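## Task

Scene 1: find the black tape dispenser on a desk and set it inside the tote near the door, wholly within the tote's rim with no part sticking out. The robot must not topple or be left leaning, or the scene fails. It only counts if the dispenser stays there without the robot holding it.

## Robot and tools

ROBOT. A Hello Robot Stretch 4 with a single arm: an omni-wheel base, a mast carrying a lift, an arm that telescopes forward from the lift, a wrist with yaw, pitch and roll, and a two-finger gripper. It is about 1.6 m tall; the base rim lies within 0.23 m of the base origin. Cameras: head_camera, head_left_camera, head_right_camera (on the head) and wrist_camera. A loose object may occasionally get nudged by something else.

FRAMES. Base frame: origin on the floor below the base centre, x ahead, y to the left, z up. hand_pose is reported in this frame and marks a point between the open fingertips; its printed value may be slightly off. With all wrist joints at 0 its axes line up with the base frame. The odometry frame is where the base frame was when the scene began.

execute_actions(actions, cameras). actions is a list holding one action or nothing (empty = just report state and images). An action may contain:
- base: exactly one relative move, measured from the base's last reported position: translate_m (metres, forward +, range -2 to 2), strafe_m (metres, left +, -2 to 2) or rotate_rad (radians, counter-clockwise seen from above +, -3.2 to 3.2). Never combine two of these.
- joints: absolute targets keyed by name: lift_m 0 to 1.2 m; arm_m 0 to 0.55 m (extension); wrist_yaw_rad -1.134 to 4.276 (0 ahead, + left, 3.14 folded back, above 3.4 the arm may obstruct); wrist_pitch_rad -1.117 to 4.259 (0 level, 1.57 pointing down); wrist_roll_rad -1.117 to 4.259 (0 = fingers level, + turns clockwise viewed from behind); gripper_m -0.038 to 0.141 m, the fingertip gap (below 0 they squeeze together). Done tolerances: ±0.004 for lift, arm, gripper; ±0.02 yaw and roll; ±0.05 pitch. Joint targets outside range are clipped and flagged; any other bad value or unknown key rejects the call with no motion.
- pace: "slow", "default", "fast" or "max" (base up to 0.1/0.3/0.4/0.6 m/s and 1/2/3/4 rad/s; slower when lift is above 0.2, down to 0.3 m/s and 1 rad/s at 1.2).
- contact_limits: {"arm_m": value} from 0 (gentlest) to 0.75 (firmest), default 0.5; the arm stops when it pushes harder.
- Or, alone: {"end_of_arm": "enable_torque"} to revive wrist or gripper motors that shut off.
Motions in one action start together. Parts omitted may still be driving toward an earlier target. No action runs beyond 15 s. cameras picks which images return ([] none, null/omitted/["all"] all); the pictures line lists their order. To unfold the wrist at scene start, send lift_m 0.4 with wrist_yaw_rad 0.

wait(seconds 0 to 10): commands nothing and returns state and images. zoom_image(camera, region [x0,y0,x1,y1] pixels, top-left origin, at most 504x504) enlarges part of that camera's latest full image. read_manual(section "licences") only gives licence text. finished_scene(scene 1 or 2) ends the scene irreversibly once the last command has held and reports success; the next scene's task appears in its result. Replying with no tool call ends all remaining scenes.

RESULTS. base_status and joint_status tell how each motion ended: done (base: wheels turned the full amount, even if slipping), off_target (resting short, may still push), contact_stop_at_<key> (blocked; that part goes slack, a slack lift can sag, slack wheels can roll), limit_stop_at_<name> (built-in limit; limit_stop_at_tilt means leaning over 6 degrees, lift, arm and wheels go slack until it levels; limit_stop_at_own_body means near self-collision, move away from the body), time_out, torque_fault (wrist/gripper motor went limp; send enable_torque). After a stop the old target is dropped. If a stop is reported, later motion, wait and finished_scene calls in the same reply are skipped. on_its_own covers uncommanded things; its "held at" is the held target, not the position. lidar_m: 12 distances in metres, 30-degree sectors, first straight ahead then counter-clockwise (4th left, 7th behind, 10th right); "-" means nothing seen or closer than 0.25 m; sees roughly 0.15 m up to robot height, misses glass, thin legs and much behind. wrist_depth_mm: 7x7 grid of median depths, 100 to 2000 mm, "-" unknown; includes the robot's own parts. base_odometry counts wheel turns only; heading -3.142 to 3.142, left +. If turned_by_wheels and turned_by_imu disagree by over about 0.1 rad, something was hit or wheels slipped. base_tilt in degrees (forward and right +), with a constant offset up to about 1.5. motor_effort is percent of maximum, + toward larger joint values, bracket = peak in last action; wheel effort + turns the base right. An effort at rest outside its rest range suggests a load or push; a held load shifts wrist pitch effort.

GRIPPING. Command a gripper_m smaller than the object's width; going lower grips harder and pulls the object toward the wrist by up to about a third of the shortfall. Neither the reading nor done proves a grasp; at commands of 0 or more a firm grip shows as a clear gripper effort change. If fingertips snag on a surface below, raise the lift.

AVOID. Turning or driving with over 1 kg held and arm_m above 0.2, especially at fast or max, can topple the robot; so can sustained pushing or pulling, worse with the gripper high or a high contact limit. A wrist motor overloaded (gripper pressed into something during base or arm motion, or over about 2 kg in a level gripper) faults. Self-collision is likely with pitch below -0.2 combined with roll below -0.4 or above 4. The robot keeps the last command while you think.

Each tool is called after "Request:" by a JSON object that holds its "name" and its "arguments".

## Session

Request:
{"name": "execute_actions", "arguments": {"actions": []}}

Scene clock: 0.00 s.
base_odometry: x=+0.000 y=+0.000 heading=+0.000 (m, m, rad; odometry frame)
turned_by_wheels: +0.000 (rad since the last result)
turned_by_imu: +0.000 (rad since the last result)
base_tilt: forward=+0.4 right=+0.2 (deg)
lidar_m: 0.86 0.92 1.21 1.13 1.18 0.86 0.82 0.87 1.20 1.67 1.21 0.90
base_status: not commanded
joint_positions: lift_m=+0.290 arm_m=+0.002 wrist_yaw_rad=+3.139 wrist_pitch_rad=-0.015 wrist_roll_rad=-0.015 gripper_m=+0.057
joint_status: not commanded
motor_effort: lift_m=+20 arm_m=-1 wrist_yaw_rad=-1 wrist_pitch_rad=-7 wrist_roll_rad=+0 gripper_m=-4 wheel_0=+0 wheel_1=+0 wheel_2=+0 (%)
hand_pose: x=-0.1153 y=+0.0883 z=+0.4720 quat_wxyz=(+0.002, +0.007, -0.007, +1.000) (m; base frame)
wrist_depth_mm: - 133 960 960 960 960 946 / - 117 163 946 960 960 960 / - 128 179 976 960 960 976 / 134 136 960 960 991 991 976 / 976 960 960 960 976 976 991 / 960 976 211 960 196 991 991 / 946 976 960 - 960 946 1008
pictures: head_camera, head_left_camera, head_right_camera, wrist_camera
Images, in order (width x height): head_camera 420x560, head_left_camera 420x672, head_right_camera 420x672, wrist_camera 616x392.

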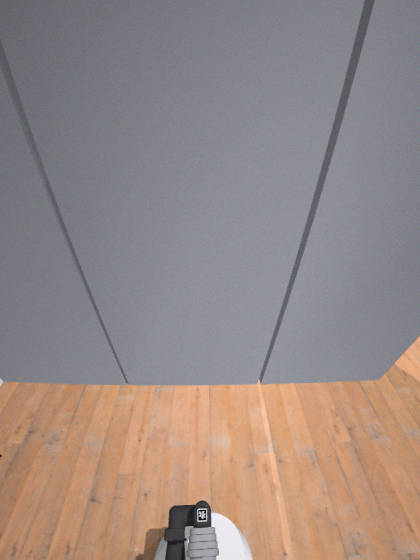

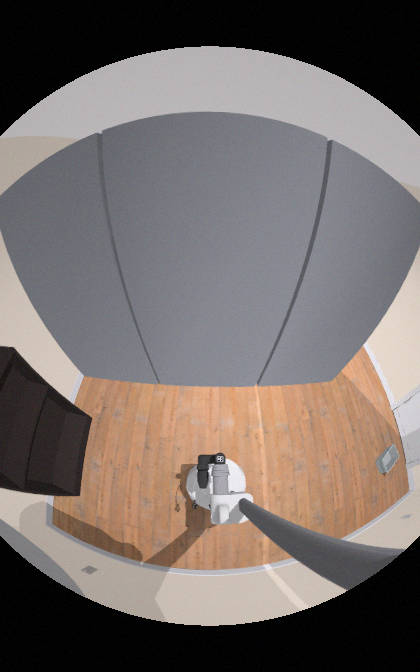

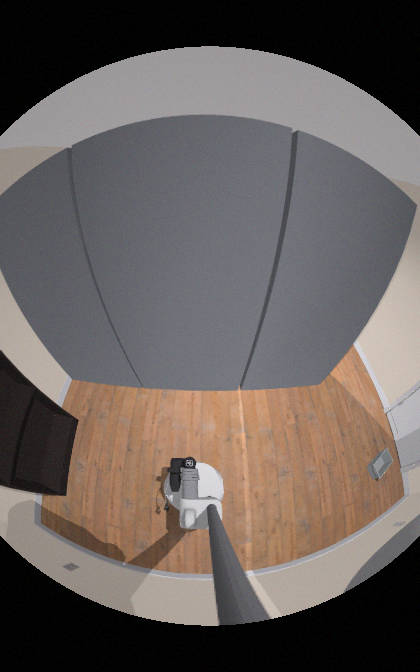

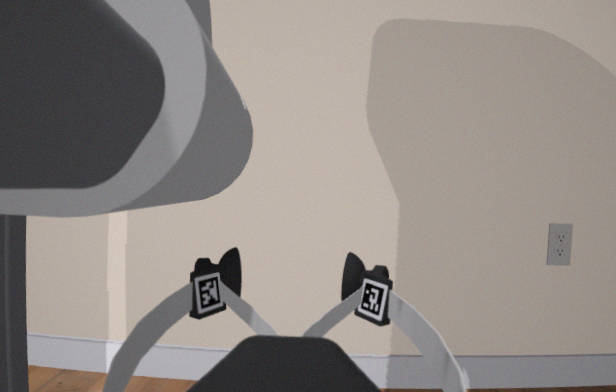

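Request:
{"name": "execute_actions", "arguments": {"actions": [{"base":{"rotate_rad":-1.2}}], "cameras": ["head_camera","head_left_camera"]}}

Scene clock: 2.50 s.
base_odometry: x=+0.000 y=+0.000 heading=-1.199 (m, m, rad; odometry frame)
turned_by_wheels: -1.199 (rad since the last result)
turned_by_imu: -1.211 (rad since the last result)
base_tilt: forward=+0.4 right=+0.2 (deg)
lidar_m: 1.47 0.95 0.85 0.88 1.12 1.13 1.14 0.92 0.82 0.84 1.07 1.67
base_status: done
joint_positions: lift_m=+0.290 arm_m=+0.002 wrist_yaw_rad=+3.139 wrist_pitch_rad=-0.015 wrist_roll_rad=-0.015 gripper_m=+0.057
joint_status: not commanded
motor_effort: lift_m=+21(21) arm_m=-1(1) wrist_yaw_rad=-1(1) wrist_pitch_rad=-7(9) wrist_roll_rad=+0(1) gripper_m=-5(1) wheel_0=+2(6) wheel_1=+2(7) wheel_2=+3(4) (%)
hand_pose: x=-0.1153 y=+0.0883 z=+0.4720 quat_wxyz=(+0.002, +0.007, -0.007, +1.000) (m; base frame)
wrist_depth_mm: - 133 1618 1618 1336 1229 1308 / - 117 163 1576 1464 1366 1281 / - 128 179 1576 1499 1366 1255 / 133 136 1618 1499 1430 1397 1308 / 976 1255 1618 1576 1464 1397 1281 / 991 1138 211 1308 196 1366 1308 / 931 976 1138 - 1118 1138 1098
pictures: head_camera, head_left_camera
Images, in order (width x height): head_camera 420x560, head_left_camera 420x672.

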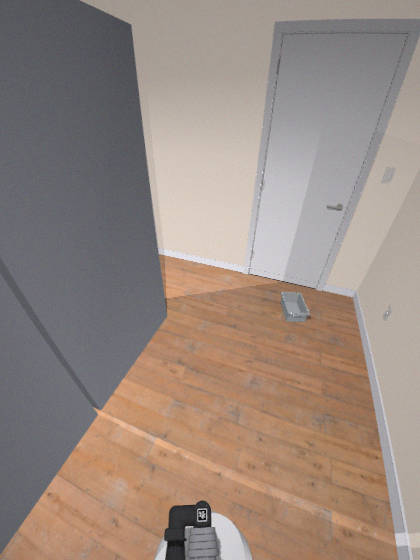

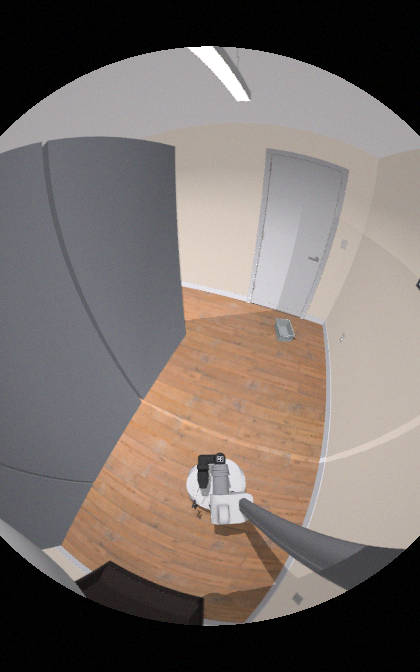

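Request:
{"name": "execute_actions", "arguments": {"actions": [{"base":{"translate_m":1.6},"pace":"fast"}], "cameras": []}}

Request:
{"name": "execute_actions", "arguments": {"actions": [{"base":{"rotate_rad":1.2}}], "cameras": ["head_camera","head_left_camera"]}}

Scene clock: 11.13 s.
base_odometry: x=+0.581 y=-1.491 heading=-1.199 (m, m, rad; odometry frame)
turned_by_wheels: +0.000 (rad since the last result)
turned_by_imu: +0.000 (rad since the last result)
base_tilt: forward=+0.5 right=+0.1 (deg)
lidar_m: 0.82 1.03 2.10 0.30 0.32 0.69 2.42 1.54 1.46 0.80 0.86 0.79
base_status: done
joint_positions: lift_m=+0.290 arm_m=+0.002 wrist_yaw_rad=+3.139 wrist_pitch_rad=-0.015 wrist_roll_rad=-0.015 gripper_m=+0.057
joint_status: not commanded
motor_effort: lift_m=+21(21) arm_m=+0(1) wrist_yaw_rad=-1(2) wrist_pitch_rad=-9(9) wrist_roll_rad=-1(0) gripper_m=-3(2) wheel_0=+0(6) wheel_1=+0(6) wheel_2=+3(15) (%)
hand_pose: x=-0.1153 y=+0.0883 z=+0.4720 quat_wxyz=(+0.002, +0.007, -0.007, +1.000) (m; base frame)
wrist_depth_mm: - 133 - - - 1756 517 / - 117 163 - - 1661 521 / - 128 179 - - 1576 508 / 134 136 - - - 1499 500 / 1618 1983 - - - 1366 480 / 1430 1464 211 1499 195 1205 462 / 1008 991 1118 - 1098 878 439
pictures: none
No camera images: the call's "cameras" was empty. Leave "cameras" out to get every camera's image.

Scene clock: 12.97 s.
base_odometry: x=+0.581 y=-1.491 heading=+0.001 (m, m, rad; odometry frame)
turned_by_wheels: +1.200 (rad since the last result)
turned_by_imu: +1.211 (rad since the last result)
base_tilt: forward=+0.4 right=+0.2 (deg)
lidar_m: 0.54 0.29 0.38 1.15 2.05 1.52 0.76 0.80 0.82 0.78 0.84 1.17
base_status: done
joint_positions: lift_m=+0.290 arm_m=+0.002 wrist_yaw_rad=+3.139 wrist_pitch_rad=-0.015 wrist_roll_rad=-0.015 gripper_m=+0.057
joint_status: not commanded
motor_effort: lift_m=+21(21) arm_m=-1(1) wrist_yaw_rad=-2(1) wrist_pitch_rad=-7(9) wrist_roll_rad=+0(0) gripper_m=-2(3) wheel_0=-1(5) wheel_1=-1(6) wheel_2=-1(9) (%)
hand_pose: x=-0.1153 y=+0.0883 z=+0.4720 quat_wxyz=(+0.002, +0.007, -0.007, +1.000) (m; base frame)
wrist_depth_mm: - 133 1576 1537 1576 1576 1576 / - 117 163 1618 1618 1576 1618 / - 128 179 1618 1618 1618 1576 / 134 136 1618 1618 1576 1618 1576 / 1336 1618 1618 1618 1618 1576 1618 / 1229 1464 211 1537 196 1576 1618 / 946 866 1060 - 1098 1098 1205
pictures: head_camera, head_left_camera
Images, in order (width x height): head_camera 420x560, head_left_camera 420x672.

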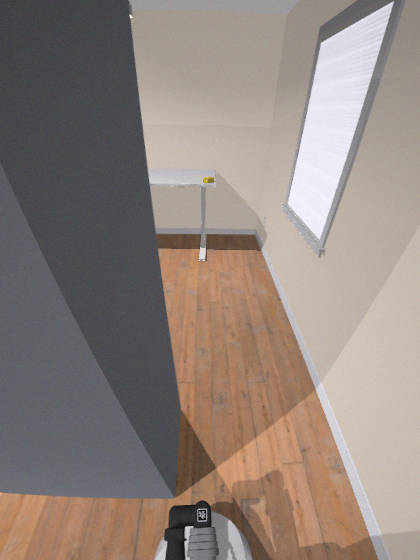

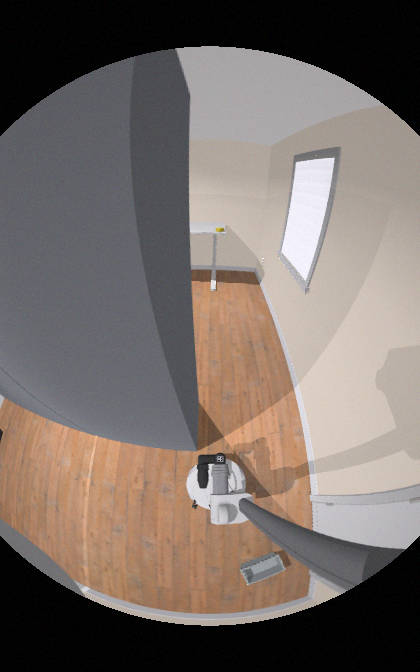

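Request:
{"name": "execute_actions", "arguments": {"actions": [{"base":{"strafe_m":-0.32},"pace":"fast"}], "cameras": []}}

Request:
{"name": "execute_actions", "arguments": {"actions": [{"base":{"translate_m":1.3},"pace":"fast"}], "cameras": []}}

Request:
{"name": "execute_actions", "arguments": {"actions": [{"base":{"rotate_rad":1.0}}], "cameras": ["head_camera","head_left_camera"]}}

Scene clock: 17.97 s.
base_odometry: x=+0.581 y=-1.811 heading=+0.001 (m, m, rad; odometry frame)
turned_by_wheels: +0.000 (rad since the last result)
turned_by_imu: +0.000 (rad since the last result)
base_tilt: forward=+0.4 right=+0.1 (deg)
lidar_m: 2.11 0.62 0.52 1.11 2.04 1.52 0.70 0.65 0.50 0.46 0.48 0.70
base_status: done
joint_positions: lift_m=+0.290 arm_m=+0.002 wrist_yaw_rad=+3.139 wrist_pitch_rad=-0.015 wrist_roll_rad=-0.015 gripper_m=+0.057
joint_status: not commanded
motor_effort: lift_m=+21(21) arm_m=-1(1) wrist_yaw_rad=-2(2) wrist_pitch_rad=-9(7) wrist_roll_rad=+0(1) gripper_m=-4(1) wheel_0=-1(13) wheel_1=+3(13) wheel_2=+1(5) (%)
hand_pose: x=-0.1153 y=+0.0883 z=+0.4720 quat_wxyz=(+0.002, +0.007, -0.007, +1.000) (m; base frame)
wrist_depth_mm: - 133 1576 1618 1576 1576 1618 / - 117 163 1618 1576 1618 1618 / - 128 179 1618 1576 1618 1661 / 133 136 1576 1576 1576 1576 1618 / 831 1205 1618 1618 1618 1576 1661 / 842 1098 211 1537 196 1661 1618 / 831 1008 991 - 1118 1118 1205
pictures: none
No camera images: the call's "cameras" was empty. Leave "cameras" out to get every camera's image.

Scene clock: 22.50 s.
base_odometry: x=+1.881 y=-1.810 heading=+0.001 (m, m, rad; odometry frame)
turned_by_wheels: +0.000 (rad since the last result)
turned_by_imu: +0.000 (rad since the last result)
base_tilt: forward=+0.4 right=+0.2 (deg)
lidar_m: 1.18 1.22 1.79 2.09 0.83 0.72 1.78 0.74 0.53 0.48 0.50 0.72
base_status: done
joint_positions: lift_m=+0.290 arm_m=+0.002 wrist_yaw_rad=+3.139 wrist_pitch_rad=-0.015 wrist_roll_rad=-0.015 gripper_m=+0.057
joint_status: not commanded
motor_effort: lift_m=+21(21) arm_m=-1(1) wrist_yaw_rad=-3(1) wrist_pitch_rad=-9(9) wrist_roll_rad=-1(1) gripper_m=-3(3) wheel_0=-1(9) wheel_1=+0(11) wheel_2=+2(13) (%)
hand_pose: x=-0.1153 y=+0.0883 z=+0.4720 quat_wxyz=(+0.002, +0.007, -0.007, +1.000) (m; base frame)
wrist_depth_mm: - 133 - - - 778 931 / - 118 163 - - 778 1160 / - 128 179 - - 842 1138 / 134 136 - - - 768 1182 / 891 1336 - - - 820 1160 / 917 1160 211 1499 196 809 1160 / 891 991 1138 - 1118 778 1025
pictures: none
No camera images: the call's "cameras" was empty. Leave "cameras" out to get every camera's image.

Scene clock: 24.20 s.
base_odometry: x=+1.881 y=-1.810 heading=+1.000 (m, m, rad; odometry frame)
turned_by_wheels: +1.000 (rad since the last result)
turned_by_imu: +1.009 (rad since the last result)
base_tilt: forward=+0.4 right=+0.1 (deg)
lidar_m: 1.67 2.43 0.82 0.73 2.17 0.77 0.55 0.47 0.50 0.67 1.19 1.19
base_status: done
joint_positions: lift_m=+0.290 arm_m=+0.002 wrist_yaw_rad=+3.139 wrist_pitch_rad=-0.015 wrist_roll_rad=-0.015 gripper_m=+0.057
joint_status: not commanded
motor_effort: lift_m=+21(21) arm_m=-1(1) wrist_yaw_rad=-3(3) wrist_pitch_rad=-8(8) wrist_roll_rad=-1(1) gripper_m=-2(1) wheel_0=-1(5) wheel_1=-3(6) wheel_2=-1(12) (%)
hand_pose: x=-0.1153 y=+0.0883 z=+0.4720 quat_wxyz=(+0.002, +0.007, -0.007, +1.000) (m; base frame)
wrist_depth_mm: - 133 683 778 917 1118 1397 / - 117 163 778 931 1160 1397 / - 128 179 798 946 1182 1430 / 133 135 683 809 960 1182 1499 / 549 615 683 820 960 1229 1499 / 544 585 211 778 196 1229 1464 / 559 591 676 - 931 1118 1205
pictures: head_camera, head_left_camera
Images, in order (width x height): head_camera 420x560, head_left_camera 420x672.

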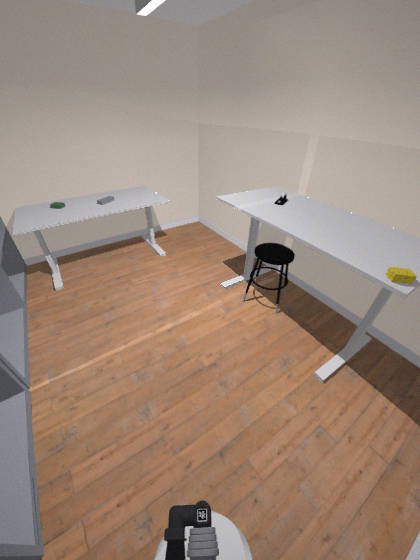

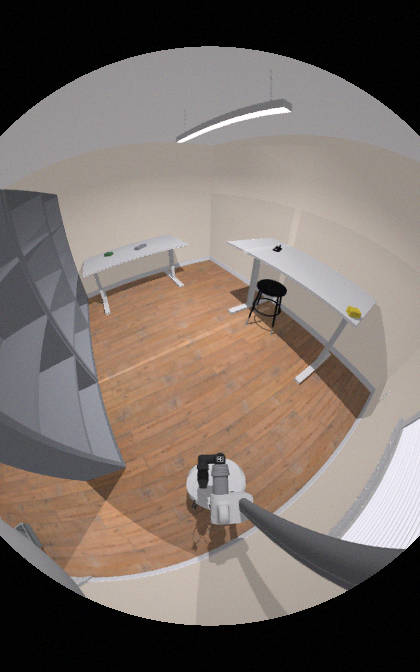

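Request:
{"name": "zoom_image", "arguments": {"camera": "head_camera", "region": [210, 160, 350, 310]}}

Region (210, 160, 350, 310) of head_camera's 420x560 image, scaled by 3.360, with more detail than that image has; it fills the left 470 columns of this view, and the rest is white.

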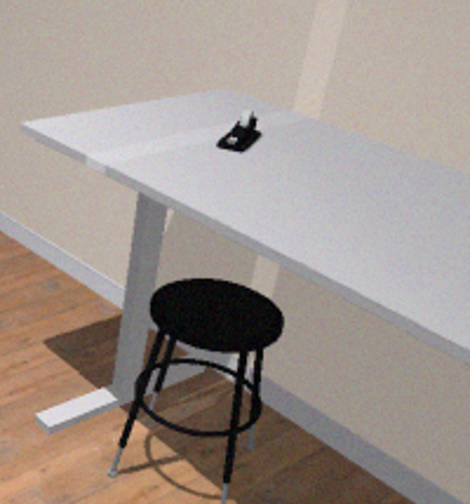

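Request:
{"name": "execute_actions", "arguments": {"actions": [{"base":{"translate_m":1.0},"joints":{"lift_m":1.0,"wrist_yaw_rad":0,"gripper_m":0.13},"pace":"fast"}], "cameras": []}}

Request:
{"name": "execute_actions", "arguments": {"actions": [{"base":{"rotate_rad":-0.5}}]}}

Scene clock: 31.27 s.
base_odometry: x=+2.421 y=-0.968 heading=+1.000 (m, m, rad; odometry frame)
turned_by_wheels: +0.000 (rad since the last result)
turned_by_imu: +0.000 (rad since the last result)
base_tilt: forward=+0.4 right=+0.1 (deg)
lidar_m: 1.00 1.58 1.59 1.15 1.07 1.12 1.42 1.32 1.39 0.69 0.63 0.69
base_status: done
joint_positions: lift_m=+1.000 arm_m=+0.002 wrist_yaw_rad=+0.000 wrist_pitch_rad=-0.015 wrist_roll_rad=-0.015 gripper_m=+0.130
joint_status: all done
motor_effort: lift_m=+25(28) arm_m=-1(1) wrist_yaw_rad=-3(9) wrist_pitch_rad=-8(9) wrist_roll_rad=+0(0) gripper_m=+0(2) wheel_0=-2(9) wheel_1=+0(7) wheel_2=+3(13) (%)
hand_pose: x=+0.4614 y=-0.0874 z=+1.1821 quat_wxyz=(+1.000, -0.007, -0.007, +0.000) (m; base frame)
wrist_depth_mm: 1808 - - - 1708 1397 1138 / 1863 - - - 1756 1336 1118 / 1756 - - - 1756 1397 1138 / 1921 - - - 1756 1366 1118 / 1808 - - - 1708 1336 1138 / 1366 1430 - - 219 820 904 / 1863 - - - 683 597 615
pictures: none
No camera images: the call's "cameras" was empty. Leave "cameras" out to get every camera's image.

Scene clock: 32.67 s.
base_odometry: x=+2.421 y=-0.968 heading=+0.501 (m, m, rad; odometry frame)
turned_by_wheels: -0.500 (rad since the last result)
turned_by_imu: -0.504 (rad since the last result)
base_tilt: forward=+0.5 right=+0.2 (deg)
lidar_m: 0.70 0.98 1.56 1.56 1.13 1.07 1.14 1.38 1.32 0.93 0.69 0.64
base_status: done
joint_positions: lift_m=+1.000 arm_m=+0.002 wrist_yaw_rad=+0.000 wrist_pitch_rad=-0.015 wrist_roll_rad=-0.015 gripper_m=+0.130
joint_status: not commanded
motor_effort: lift_m=+25(25) arm_m=-1(1) wrist_yaw_rad=-1(1) wrist_pitch_rad=-9(7) wrist_roll_rad=-1(1) gripper_m=-2(4) wheel_0=+3(3) wheel_1=+1(9) wheel_2=+2(10) (%)
hand_pose: x=+0.4614 y=-0.0874 z=+1.1821 quat_wxyz=(+1.000, -0.007, -0.007, +0.000) (m; base frame)
wrist_depth_mm: - 1921 1661 1397 1229 1118 1025 / - 1921 1618 1430 1281 1098 1025 / - 1863 1576 1366 1255 1118 1008 / - 1921 1618 1397 1255 1138 1025 / - 1921 1618 1366 1255 1118 1025 / - 676 707 866 220 820 931 / - 1863 627 - 621 603 615
pictures: head_camera, head_left_camera, head_right_camera, wrist_camera
Images, in order (width x height): head_camera 420x560, head_left_camera 420x672, head_right_camera 420x672, wrist_camera 616x392.

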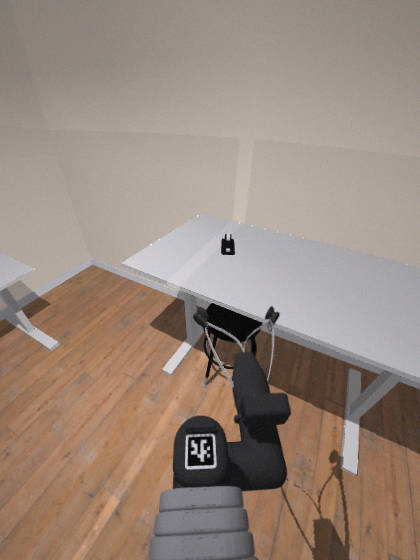

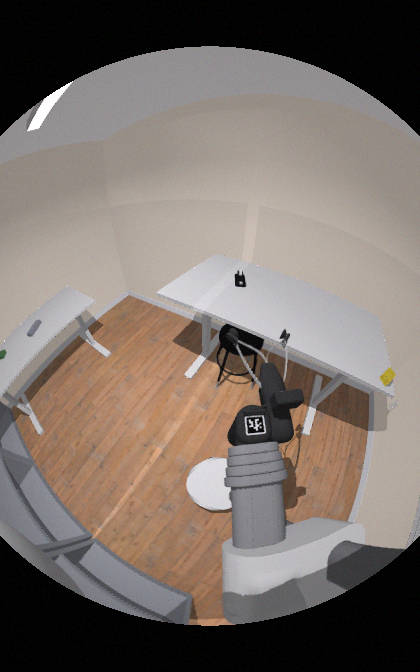

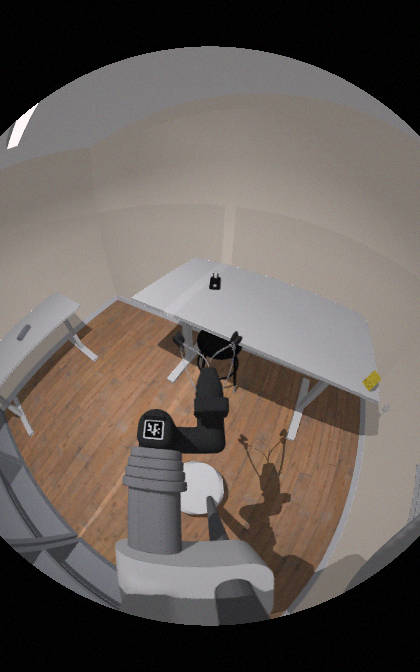

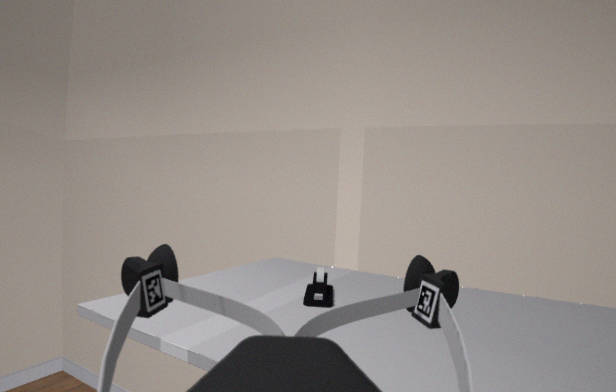

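Request:
{"name": "execute_actions", "arguments": {"actions": [{"base":{"translate_m":0.4},"joints":{"lift_m":1.2,"wrist_pitch_rad":0.9,"gripper_m":0.14}}], "cameras": ["head_camera","wrist_camera"]}}

Scene clock: 39.00 s.
base_odometry: x=+2.772 y=-0.776 heading=+0.501 (m, m, rad; odometry frame)
turned_by_wheels: +0.000 (rad since the last result)
turned_by_imu: +0.001 (rad since the last result)
base_tilt: forward=+0.3 right=+0.2 (deg)
lidar_m: 0.35 0.50 1.38 1.45 1.48 1.42 1.51 1.62 1.52 0.46 0.33 0.30
base_status: done
joint_positions: lift_m=+1.200 arm_m=+0.002 wrist_yaw_rad=+0.000 wrist_pitch_rad=+0.901 wrist_roll_rad=-0.015 gripper_m=+0.140
joint_status: all done
motor_effort: lift_m=+25(26) arm_m=-1(1) wrist_yaw_rad=-1(3) wrist_pitch_rad=-6(6) wrist_roll_rad=-1(1) gripper_m=+0(1) wheel_0=+0(6) wheel_1=+2(5) wheel_2=+1(13) (%)
hand_pose: x=+0.3520 y=-0.0874 z=+1.1517 quat_wxyz=(+0.900, -0.007, +0.435, +0.003) (m; base frame)
wrist_depth_mm: 1808 1499 723 750 759 768 715 / 1983 634 647 634 661 683 707 / 544 554 559 569 580 591 609 / 1576 492 500 508 521 525 535 / 1499 452 455 459 462 469 480 / 1366 1308 421 413 407 415 430 / 1229 1255 1255 - 394 387 394
pictures: head_camera, wrist_camera
Images, in order (width x height): head_camera 420x560, wrist_camera 616x392.

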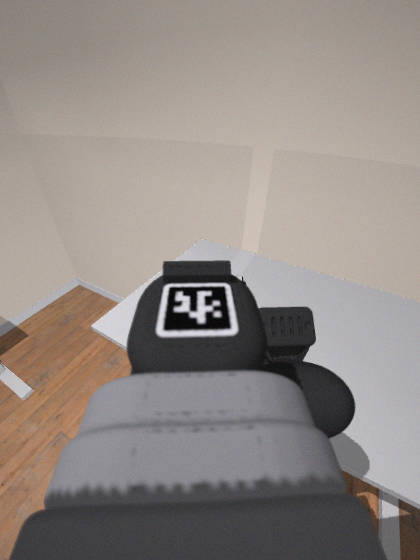

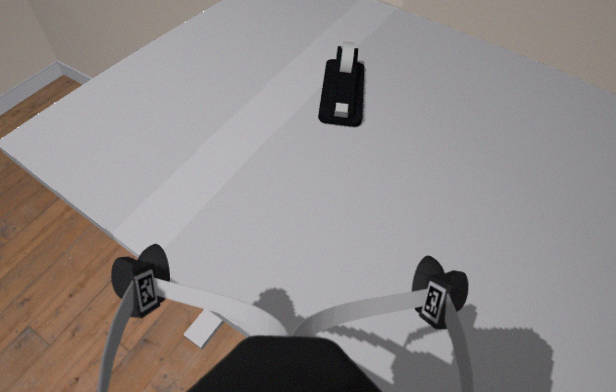

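Request:
{"name": "execute_actions", "arguments": {"actions": [{"base":{"strafe_m":-0.04},"joints":{"arm_m":0.45,"wrist_pitch_rad":1.3}}], "cameras": ["head_right_camera","wrist_camera"]}}

Scene clock: 43.23 s.
base_odometry: x=+2.791 y=-0.811 heading=+0.501 (m, m, rad; odometry frame)
turned_by_wheels: +0.000 (rad since the last result)
turned_by_imu: +0.001 (rad since the last result)
base_tilt: forward=+0.5 right=+0.1 (deg)
lidar_m: 0.32 0.45 1.41 1.49 1.51 1.44 1.52 1.56 1.49 0.42 0.29 0.28
base_status: done
joint_positions: lift_m=+1.200 arm_m=+0.449 wrist_yaw_rad=+0.000 wrist_pitch_rad=+1.300 wrist_roll_rad=-0.015 gripper_m=+0.140
joint_status: all done
motor_effort: lift_m=+25(25) arm_m=+7(7) wrist_yaw_rad=-2(2) wrist_pitch_rad=-4(4) wrist_roll_rad=-1(1) gripper_m=+0(1) wheel_0=+1(7) wheel_1=+0(6) wheel_2=+1(1) (%)
hand_pose: x=+0.6968 y=-0.0874 z=+1.0998 quat_wxyz=(+0.796, -0.006, +0.605, +0.004) (m; base frame)
wrist_depth_mm: 424 418 427 436 439 445 452 / 404 407 410 421 421 427 433 / 387 394 397 392 402 413 415 / 377 382 384 373 392 397 402 / 364 366 373 359 377 379 384 / 351 349 355 362 359 366 373 / 342 343 347 - 355 357 362
pictures: head_right_camera, wrist_camera
Images, in order (width x height): head_right_camera 420x672, wrist_camera 616x392.

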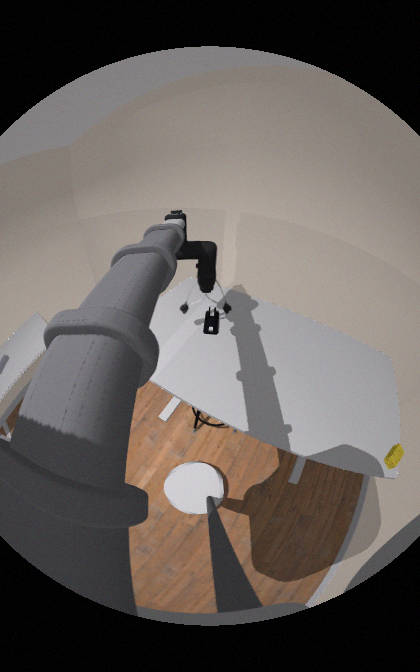

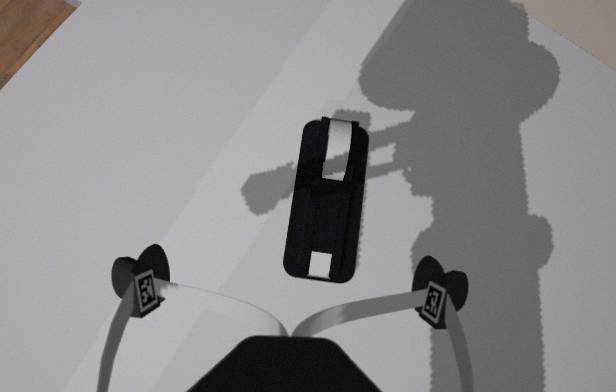

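Request:
{"name": "execute_actions", "arguments": {"actions": [{"base":{"strafe_m":-0.035},"joints":{"arm_m":0.54,"lift_m":1.14,"wrist_roll_rad":0.05}}], "cameras": ["head_right_camera","wrist_camera"]}}

Scene clock: 46.10 s.
base_odometry: x=+2.808 y=-0.842 heading=+0.501 (m, m, rad; odometry frame)
turned_by_wheels: +0.000 (rad since the last result)
turned_by_imu: +0.000 (rad since the last result)
base_tilt: forward=+0.4 right=+0.3 (deg)
lidar_m: 0.29 0.41 1.45 1.52 1.52 1.47 1.53 1.54 1.47 0.38 0.29 0.25
base_status: done
joint_positions: lift_m=+1.140 arm_m=+0.539 wrist_yaw_rad=+0.000 wrist_pitch_rad=+1.301 wrist_roll_rad=+0.050 gripper_m=+0.140
joint_status: all done
motor_effort: lift_m=+16(23) arm_m=+7(6) wrist_yaw_rad=-3(3) wrist_pitch_rad=-2(3) wrist_roll_rad=+0(2) gripper_m=-1(1) wheel_0=-2(8) wheel_1=+1(9) wheel_2=+0(5) (%)
hand_pose: x=+0.7867 y=-0.0874 z=+1.0406 quat_wxyz=(+0.796, +0.020, +0.605, -0.015) (m; base frame)
wrist_depth_mm: 359 357 362 364 366 370 379 / 345 345 351 349 353 357 362 / 332 334 334 340 340 343 347 / 322 322 324 324 330 332 332 / 310 309 314 273 319 319 320 / 300 297 300 272 303 306 310 / 289 291 294 - 297 300 301
pictures: head_right_camera, wrist_camera
Images, in order (width x height): head_right_camera 420x672, wrist_camera 616x392.

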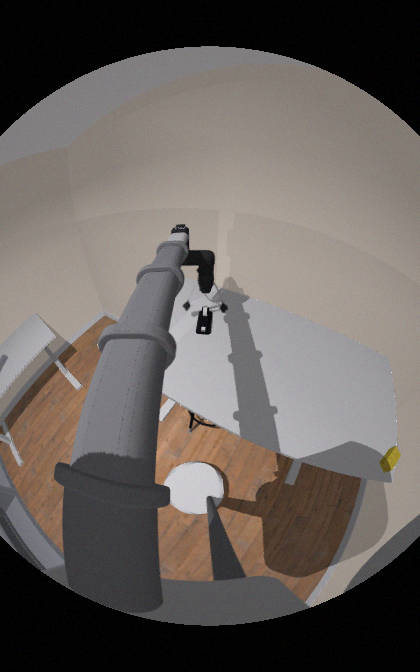

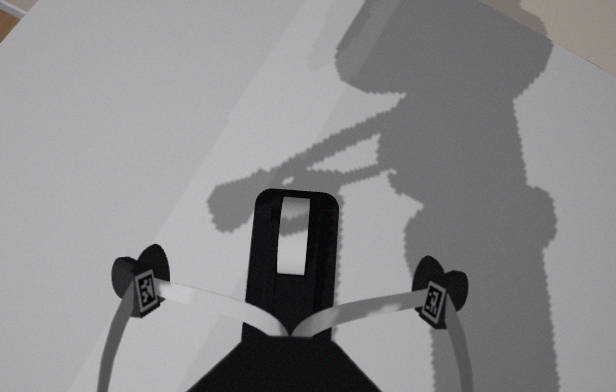

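Request:
{"name": "execute_actions", "arguments": {"actions": [{"joints":{"lift_m":1.088,"gripper_m":0.09},"pace":"slow"}], "cameras": ["head_right_camera","wrist_camera"]}}

Request:
{"name": "zoom_image", "arguments": {"camera": "head_right_camera", "region": [160, 260, 260, 350]}}

Scene clock: 50.67 s.
base_odometry: x=+2.808 y=-0.842 heading=+0.501 (m, m, rad; odometry frame)
turned_by_wheels: +0.000 (rad since the last result)
turned_by_imu: +0.001 (rad since the last result)
base_tilt: forward=+0.3 right=+0.2 (deg)
lidar_m: 0.31 0.43 1.47 1.51 1.52 1.46 1.53 1.53 1.48 0.41 0.29 0.27
base_status: not commanded
joint_positions: lift_m=+1.088 arm_m=+0.539 wrist_yaw_rad=+0.000 wrist_pitch_rad=+1.301 wrist_roll_rad=+0.050 gripper_m=+0.090
joint_status: all done
motor_effort: lift_m=+15(15) arm_m=+7(7) wrist_yaw_rad=-2(1) wrist_pitch_rad=-3(4) wrist_roll_rad=+1(1) gripper_m=-3(2) wheel_0=-1(1) wheel_1=+0(1) wheel_2=+0(0) (%)
hand_pose: x=+0.7867 y=-0.0874 z=+0.9886 quat_wxyz=(+0.796, +0.020, +0.605, -0.015) (m; base frame)
wrist_depth_mm: 298 300 303 304 306 307 312 / 287 290 291 293 296 298 301 / 278 278 279 282 285 290 289 / 266 270 270 224 274 276 278 / 258 262 253 224 265 267 267 / 250 250 220 223 202 257 259 / 242 243 245 - 249 249 251
pictures: head_right_camera, wrist_camera
Images, in order (width x height): head_right_camera 420x672, wrist_camera 616x392.

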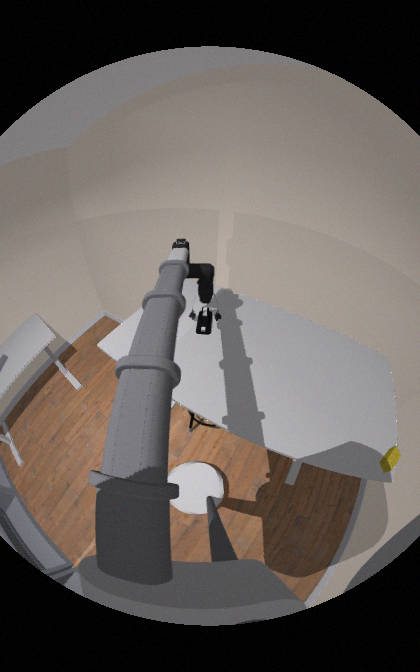

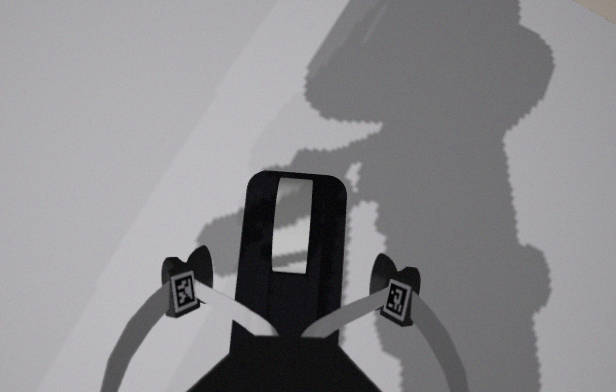

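Region (160, 260, 260, 350) of head_right_camera's 420x672 image, scaled by 5.040, with more detail than that image has; it fills the top 454 rows of this view, and the rest is white.

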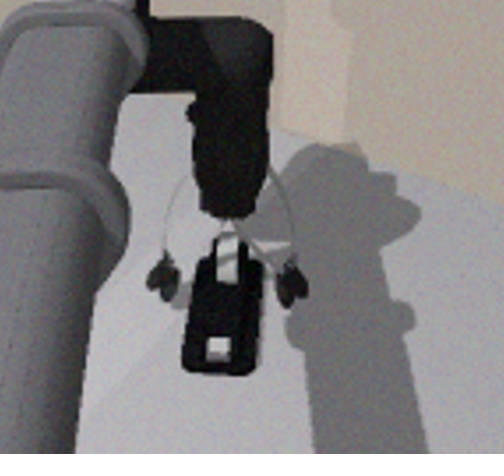

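Request:
{"name": "execute_actions", "arguments": {"actions": [{"joints":{"lift_m":1.08,"arm_m":0.53},"pace":"slow"}], "cameras": []}}

Request:
{"name": "execute_actions", "arguments": {"actions": [{"joints":{"gripper_m":0.0}}], "cameras": ["wrist_camera"]}}

Scene clock: 53.07 s.
base_odometry: x=+2.808 y=-0.842 heading=+0.501 (m, m, rad; odometry frame)
turned_by_wheels: +0.000 (rad since the last result)
turned_by_imu: +0.000 (rad since the last result)
base_tilt: forward=+0.4 right=+0.2 (deg)
lidar_m: 0.30 0.41 1.45 1.52 1.52 1.45 1.54 1.52 1.46 0.39 0.31 0.28
base_status: not commanded
joint_positions: lift_m=+1.080 arm_m=+0.531 wrist_yaw_rad=+0.000 wrist_pitch_rad=+1.301 wrist_roll_rad=+0.050 gripper_m=+0.090
joint_status: all done
motor_effort: lift_m=+15(15) arm_m=-7(7) wrist_yaw_rad=-2(2) wrist_pitch_rad=-4(3) wrist_roll_rad=+1(1) gripper_m=+0(3) wheel_0=-1(2) wheel_1=+1(1) wheel_2=+0(0) (%)
hand_pose: x=+0.7791 y=-0.0874 z=+0.9806 quat_wxyz=(+0.796, +0.020, +0.605, -0.015) (m; base frame)
wrist_depth_mm: 290 290 294 294 297 300 303 / 278 279 282 286 287 290 290 / 268 270 273 274 276 278 278 / 259 260 263 216 266 268 270 / 251 252 246 217 257 259 262 / 242 242 213 216 202 251 250 / 235 236 236 - 241 243 243
pictures: none
No camera images: the call's "cameras" was empty. Leave "cameras" out to get every camera's image.

Scene clock: 54.77 s.
base_odometry: x=+2.808 y=-0.842 heading=+0.501 (m, m, rad; odometry frame)
turned_by_wheels: +0.000 (rad since the last result)
turned_by_imu: +0.000 (rad since the last result)
base_tilt: forward=+0.4 right=+0.1 (deg)
lidar_m: 0.30 0.44 1.44 1.54 1.52 1.46 1.53 1.51 1.44 0.39 0.30 0.27
base_status: not commanded
joint_positions: lift_m=+1.080 arm_m=+0.531 wrist_yaw_rad=+0.000 wrist_pitch_rad=+1.302 wrist_roll_rad=+0.050 gripper_m=+0.001
joint_status: all done
motor_effort: lift_m=+18(18) arm_m=-6(7) wrist_yaw_rad=-1(0) wrist_pitch_rad=-7(10) wrist_roll_rad=+0(1) gripper_m=-26(27) wheel_0=+0(1) wheel_1=+0(0) wheel_2=+1(1) (%)
hand_pose: x=+0.7786 y=-0.0874 z=+0.9803 quat_wxyz=(+0.795, +0.020, +0.606, -0.015) (m; base frame)
wrist_depth_mm: 286 290 289 291 294 297 300 / 277 277 279 281 285 285 287 / 265 268 270 272 274 276 277 / 258 258 258 208 264 266 267 / 249 251 236 208 254 258 258 / 238 237 203 206 183 248 249 / 234 235 236 - 239 239 240
pictures: wrist_camera
Images, in order (width x height): wrist_camera 616x392.

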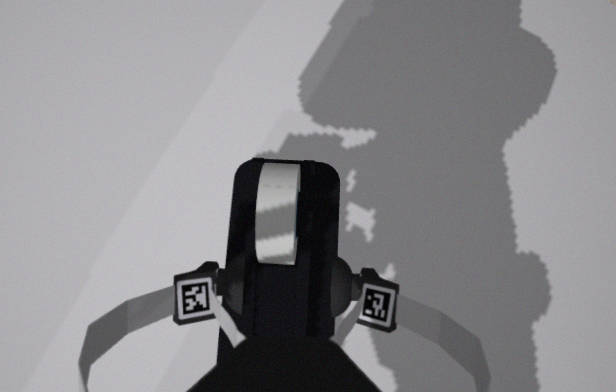

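Request:
{"name": "execute_actions", "arguments": {"actions": [{"joints":{"lift_m":1.10},"pace":"slow"}], "cameras": ["wrist_camera","head_right_camera"]}}

Request:
{"name": "zoom_image", "arguments": {"camera": "head_right_camera", "region": [175, 285, 235, 345]}}

Scene clock: 56.67 s.
base_odometry: x=+2.808 y=-0.842 heading=+0.501 (m, m, rad; odometry frame)
turned_by_wheels: +0.000 (rad since the last result)
turned_by_imu: +0.000 (rad since the last result)
base_tilt: forward=+0.3 right=+0.2 (deg)
lidar_m: 0.28 0.40 1.46 1.50 1.53 1.47 1.55 1.54 1.46 0.42 0.28 0.28
base_status: not commanded
joint_positions: lift_m=+1.099 arm_m=+0.531 wrist_yaw_rad=+0.000 wrist_pitch_rad=+1.302 wrist_roll_rad=+0.050 gripper_m=+0.001
joint_status: all done
motor_effort: lift_m=+27(28) arm_m=-6(6) wrist_yaw_rad=-2(1) wrist_pitch_rad=-6(9) wrist_roll_rad=+1(0) gripper_m=-26(24) wheel_0=+0(0) wheel_1=+0(0) wheel_2=+1(1) (%)
hand_pose: x=+0.7786 y=-0.0874 z=+0.9995 quat_wxyz=(+0.795, +0.020, +0.606, -0.015) (m; base frame)
wrist_depth_mm: 309 310 312 312 317 320 322 / 297 303 300 303 304 307 312 / 287 286 290 293 294 296 297 / 277 278 277 208 283 286 286 / 268 270 236 208 274 276 278 / 259 256 203 206 185 267 267 / 250 251 254 - 258 258 260
pictures: head_right_camera, wrist_camera
Images, in order (width x height): head_right_camera 420x672, wrist_camera 616x392.

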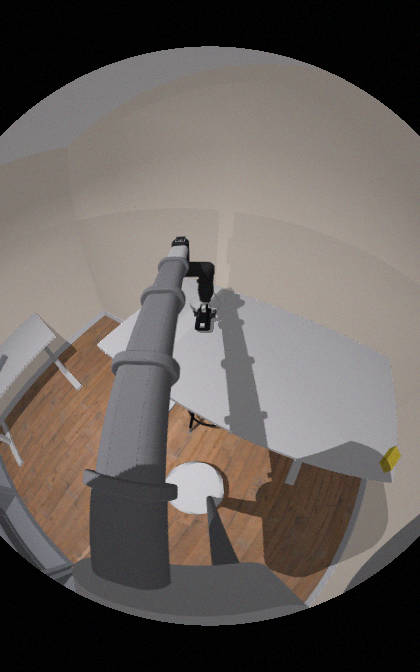

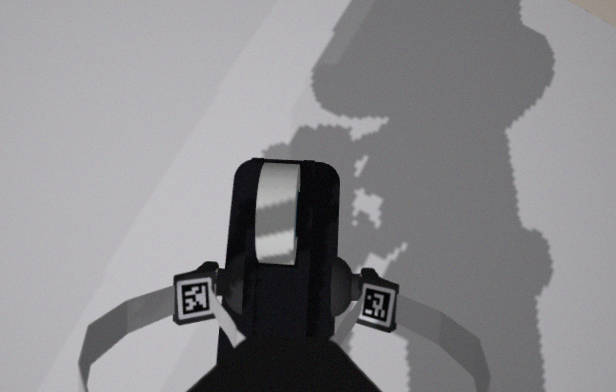

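Region (175, 285, 235, 345) of head_right_camera's 420x672 image, scaled by 8.400, with more detail than that image has.

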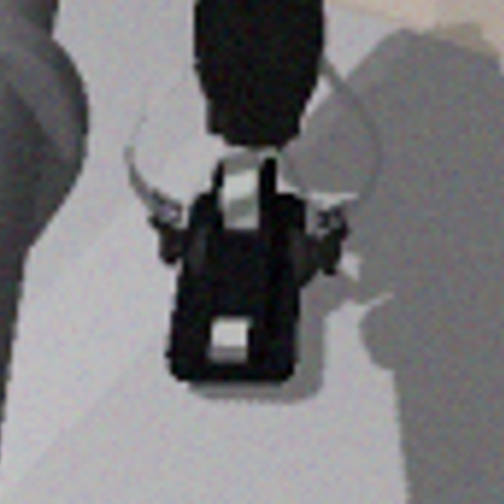

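Request:
{"name": "execute_actions", "arguments": {"actions": [{"joints":{"lift_m":1.12,"arm_m":0.2}}], "cameras": ["wrist_camera"]}}

Scene clock: 60.00 s.
base_odometry: x=+2.808 y=-0.842 heading=+0.501 (m, m, rad; odometry frame)
turned_by_wheels: +0.000 (rad since the last result)
turned_by_imu: +0.000 (rad since the last result)
base_tilt: forward=+0.4 right=+0.1 (deg)
lidar_m: 0.29 0.43 1.44 1.52 1.53 1.46 1.55 1.51 1.46 0.41 0.30 0.26
base_status: not commanded
joint_positions: lift_m=+1.119 arm_m=+0.201 wrist_yaw_rad=+0.000 wrist_pitch_rad=+1.302 wrist_roll_rad=+0.050 gripper_m=+0.001
joint_status: all done
motor_effort: lift_m=+27(27) arm_m=-6(8) wrist_yaw_rad=-1(2) wrist_pitch_rad=-10(8) wrist_roll_rad=+1(0) gripper_m=-27(27) wheel_0=+0(0) wheel_1=+0(0) wheel_2=+1(1) (%)
hand_pose: x=+0.4486 y=-0.0874 z=+1.0195 quat_wxyz=(+0.795, +0.020, +0.606, -0.015) (m; base frame)
wrist_depth_mm: 334 334 336 338 342 343 347 / 322 322 325 325 329 332 334 / 309 310 312 315 315 319 322 / 298 300 298 208 306 309 310 / 289 290 236 208 296 298 300 / 282 276 203 207 183 289 287 / 1160 273 272 - 278 278 281
pictures: wrist_camera
Images, in order (width x height): wrist_camera 616x392.

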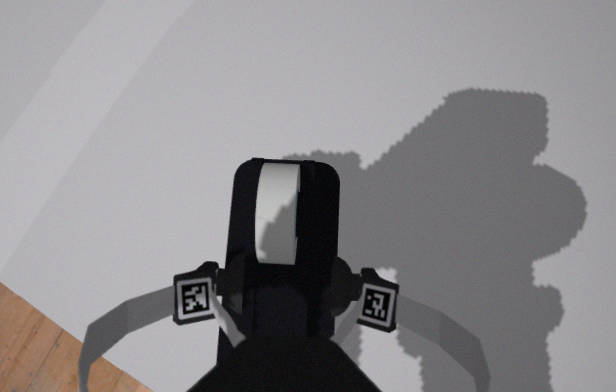

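Request:
{"name": "execute_actions", "arguments": {"actions": [{"base":{"translate_m":-0.35},"joints":{"arm_m":0.03}}], "cameras": []}}

Request:
{"name": "execute_actions", "arguments": {"actions": [{"base":{"rotate_rad":2.61},"joints":{"lift_m":0.5}}], "cameras": ["wrist_camera"]}}

Request:
{"name": "execute_actions", "arguments": {"actions": [{"base":{"strafe_m":0.8},"pace":"fast"}], "cameras": ["head_camera","wrist_camera"]}}

Scene clock: 66.17 s.
base_odometry: x=+2.501 y=-1.010 heading=+0.501 (m, m, rad; odometry frame)
turned_by_wheels: +0.000 (rad since the last result)
turned_by_imu: +0.001 (rad since the last result)
base_tilt: forward=+0.4 right=+0.2 (deg)
lidar_m: 0.62 0.87 1.62 1.67 1.21 1.15 1.21 1.34 1.30 0.84 0.58 0.57
base_status: done
joint_positions: lift_m=+1.119 arm_m=+0.031 wrist_yaw_rad=+0.000 wrist_pitch_rad=+1.302 wrist_roll_rad=+0.050 gripper_m=+0.001
joint_status: all done
motor_effort: lift_m=+27(27) arm_m=-6(7) wrist_yaw_rad=-1(4) wrist_pitch_rad=-8(7) wrist_roll_rad=+0(0) gripper_m=-27(27) wheel_0=-1(5) wheel_1=-3(7) wheel_2=+1(11) (%)
hand_pose: x=+0.2785 y=-0.0874 z=+1.0195 quat_wxyz=(+0.795, +0.020, +0.606, -0.015) (m; base frame)
wrist_depth_mm: 1430 1430 1397 1397 1464 1336 351 / 1366 1397 1397 1366 1366 1397 1397 / 1308 1366 1336 1336 1336 1336 1336 / 1281 1255 1308 208 1281 1308 1308 / 1205 1229 236 208 1281 1229 1255 / 1160 1182 203 208 183 1255 1205 / 1160 1138 960 - 1182 1182 1205
pictures: none
No camera images: the call's "cameras" was empty. Leave "cameras" out to get every camera's image.

Scene clock: 69.53 s.
base_odometry: x=+2.501 y=-1.010 heading=+3.111 (m, m, rad; odometry frame)
turned_by_wheels: +2.610 (rad since the last result)
turned_by_imu: +2.635 (rad since the last result)
base_tilt: forward=+0.3 right=+0.2 (deg)
lidar_m: 1.16 1.20 1.35 1.27 0.79 0.61 0.55 0.61 0.88 1.64 1.68 1.22
base_status: done
joint_positions: lift_m=+0.500 arm_m=+0.031 wrist_yaw_rad=+0.000 wrist_pitch_rad=+1.302 wrist_roll_rad=+0.050 gripper_m=+0.001
joint_status: all done
motor_effort: lift_m=+18(25) arm_m=-6(6) wrist_yaw_rad=-2(1) wrist_pitch_rad=-8(9) wrist_roll_rad=+0(0) gripper_m=-26(27) wheel_0=+0(5) wheel_1=-2(5) wheel_2=-1(12) (%)
hand_pose: x=+0.2787 y=-0.0874 z=+0.4003 quat_wxyz=(+0.795, +0.020, +0.606, -0.015) (m; base frame)
wrist_depth_mm: 715 715 715 732 732 741 750 / 683 691 691 699 699 715 715 / 661 661 661 668 668 683 676 / 634 634 647 208 647 654 668 / 621 627 237 208 621 627 634 / 597 591 204 206 183 609 603 / 574 574 384 - 591 585 591
pictures: wrist_camera
Images, in order (width x height): wrist_camera 616x392.

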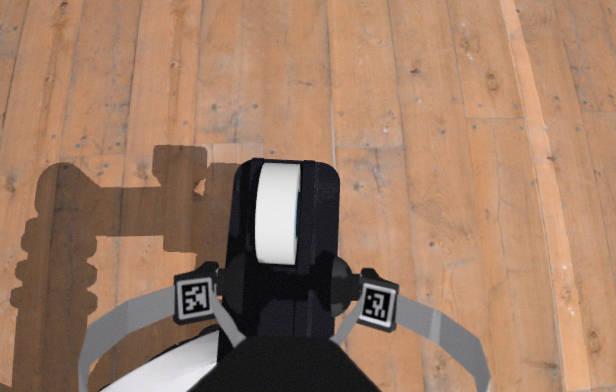

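Scene clock: 72.77 s.
base_odometry: x=+2.476 y=-1.810 heading=+3.111 (m, m, rad; odometry frame)
turned_by_wheels: +0.000 (rad since the last result)
turned_by_imu: +0.003 (rad since the last result)
base_tilt: forward=+0.4 right=+0.1 (deg)
lidar_m: 1.58 0.73 0.49 0.46 0.51 0.77 0.64 0.59 0.84 2.44 1.68 1.23
base_status: done
joint_positions: lift_m=+0.500 arm_m=+0.031 wrist_yaw_rad=+0.000 wrist_pitch_rad=+1.302 wrist_roll_rad=+0.050 gripper_m=+0.001
joint_status: not commanded
motor_effort: lift_m=+17(18) arm_m=-6(6) wrist_yaw_rad=-1(2) wrist_pitch_rad=-7(9) wrist_roll_rad=+0(0) gripper_m=-26(27) wheel_0=+1(13) wheel_1=-2(11) wheel_2=+0(3) (%)
hand_pose: x=+0.2786 y=-0.0874 z=+0.4003 quat_wxyz=(+0.795, +0.020, +0.606, -0.015) (m; base frame)
wrist_depth_mm: 699 715 715 715 723 732 732 / 683 699 683 699 715 707 715 / 654 661 668 668 676 676 676 / 634 627 634 209 647 654 661 / 615 621 236 208 627 634 640 / 591 585 203 207 183 615 615 / 580 580 387 - 597 585 597
pictures: head_camera, wrist_camera
Images, in order (width x height): head_camera 420x560, wrist_camera 616x392.

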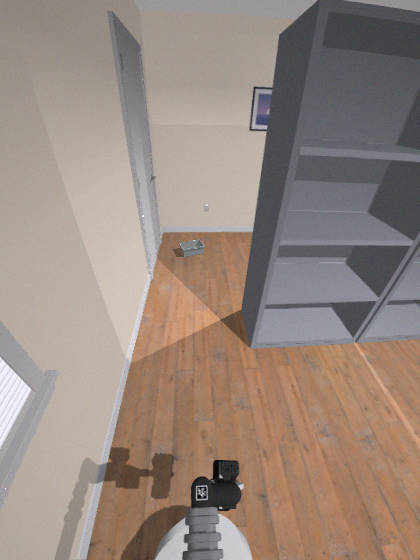

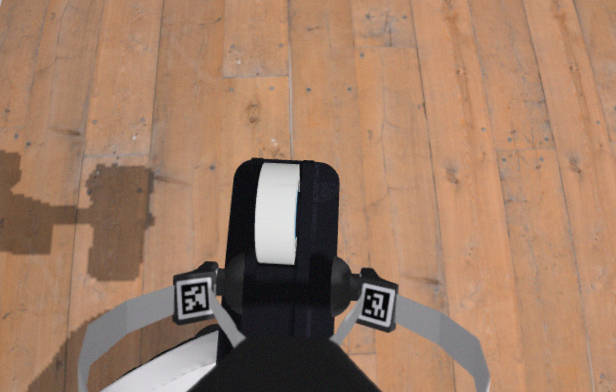

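Request:
{"name": "execute_actions", "arguments": {"actions": [{"base":{"translate_m":2.0},"pace":"fast"}], "cameras": ["head_camera","wrist_camera"]}}

Scene clock: 83.20 s.
base_odometry: x=+0.477 y=-1.748 heading=+3.111 (m, m, rad; odometry frame)
turned_by_wheels: +0.000 (rad since the last result)
turned_by_imu: -0.001 (rad since the last result)
base_tilt: forward=+0.3 right=+0.2 (deg)
lidar_m: 0.63 0.64 0.55 0.53 0.57 0.79 2.19 0.59 0.54 1.35 2.00 1.43
base_status: done
joint_positions: lift_m=+0.500 arm_m=+0.031 wrist_yaw_rad=+0.000 wrist_pitch_rad=+1.302 wrist_roll_rad=+0.050 gripper_m=+0.001
joint_status: not commanded
motor_effort: lift_m=+18(18) arm_m=-6(6) wrist_yaw_rad=-1(1) wrist_pitch_rad=-7(7) wrist_roll_rad=+0(0) gripper_m=-27(26) wheel_0=-1(2) wheel_1=-1(6) wheel_2=+1(11) (%)
hand_pose: x=+0.2786 y=-0.0874 z=+0.4003 quat_wxyz=(+0.795, +0.020, +0.606, -0.015) (m; base frame)
wrist_depth_mm: 715 707 640 715 723 732 759 / 683 683 683 699 707 707 715 / 654 654 668 676 676 683 676 / 634 640 634 208 647 661 654 / 615 615 236 208 627 634 634 / 597 591 204 207 183 603 615 / 574 574 387 - 585 591 597
pictures: head_camera, wrist_camera
Images, in order (width x height): head_camera 420x560, wrist_camera 616x392.

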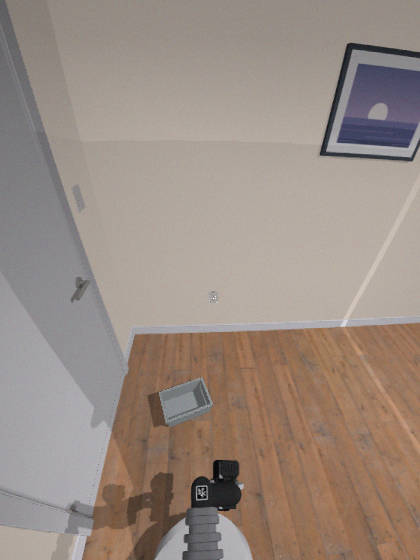

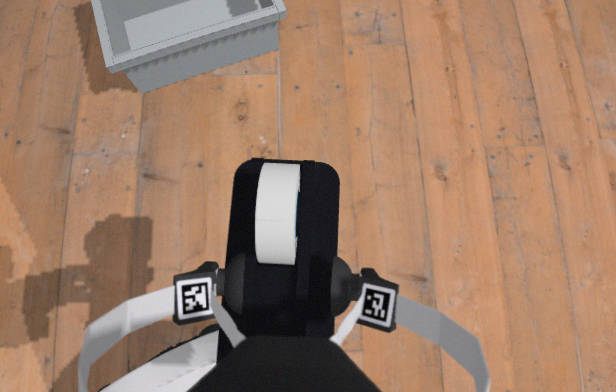

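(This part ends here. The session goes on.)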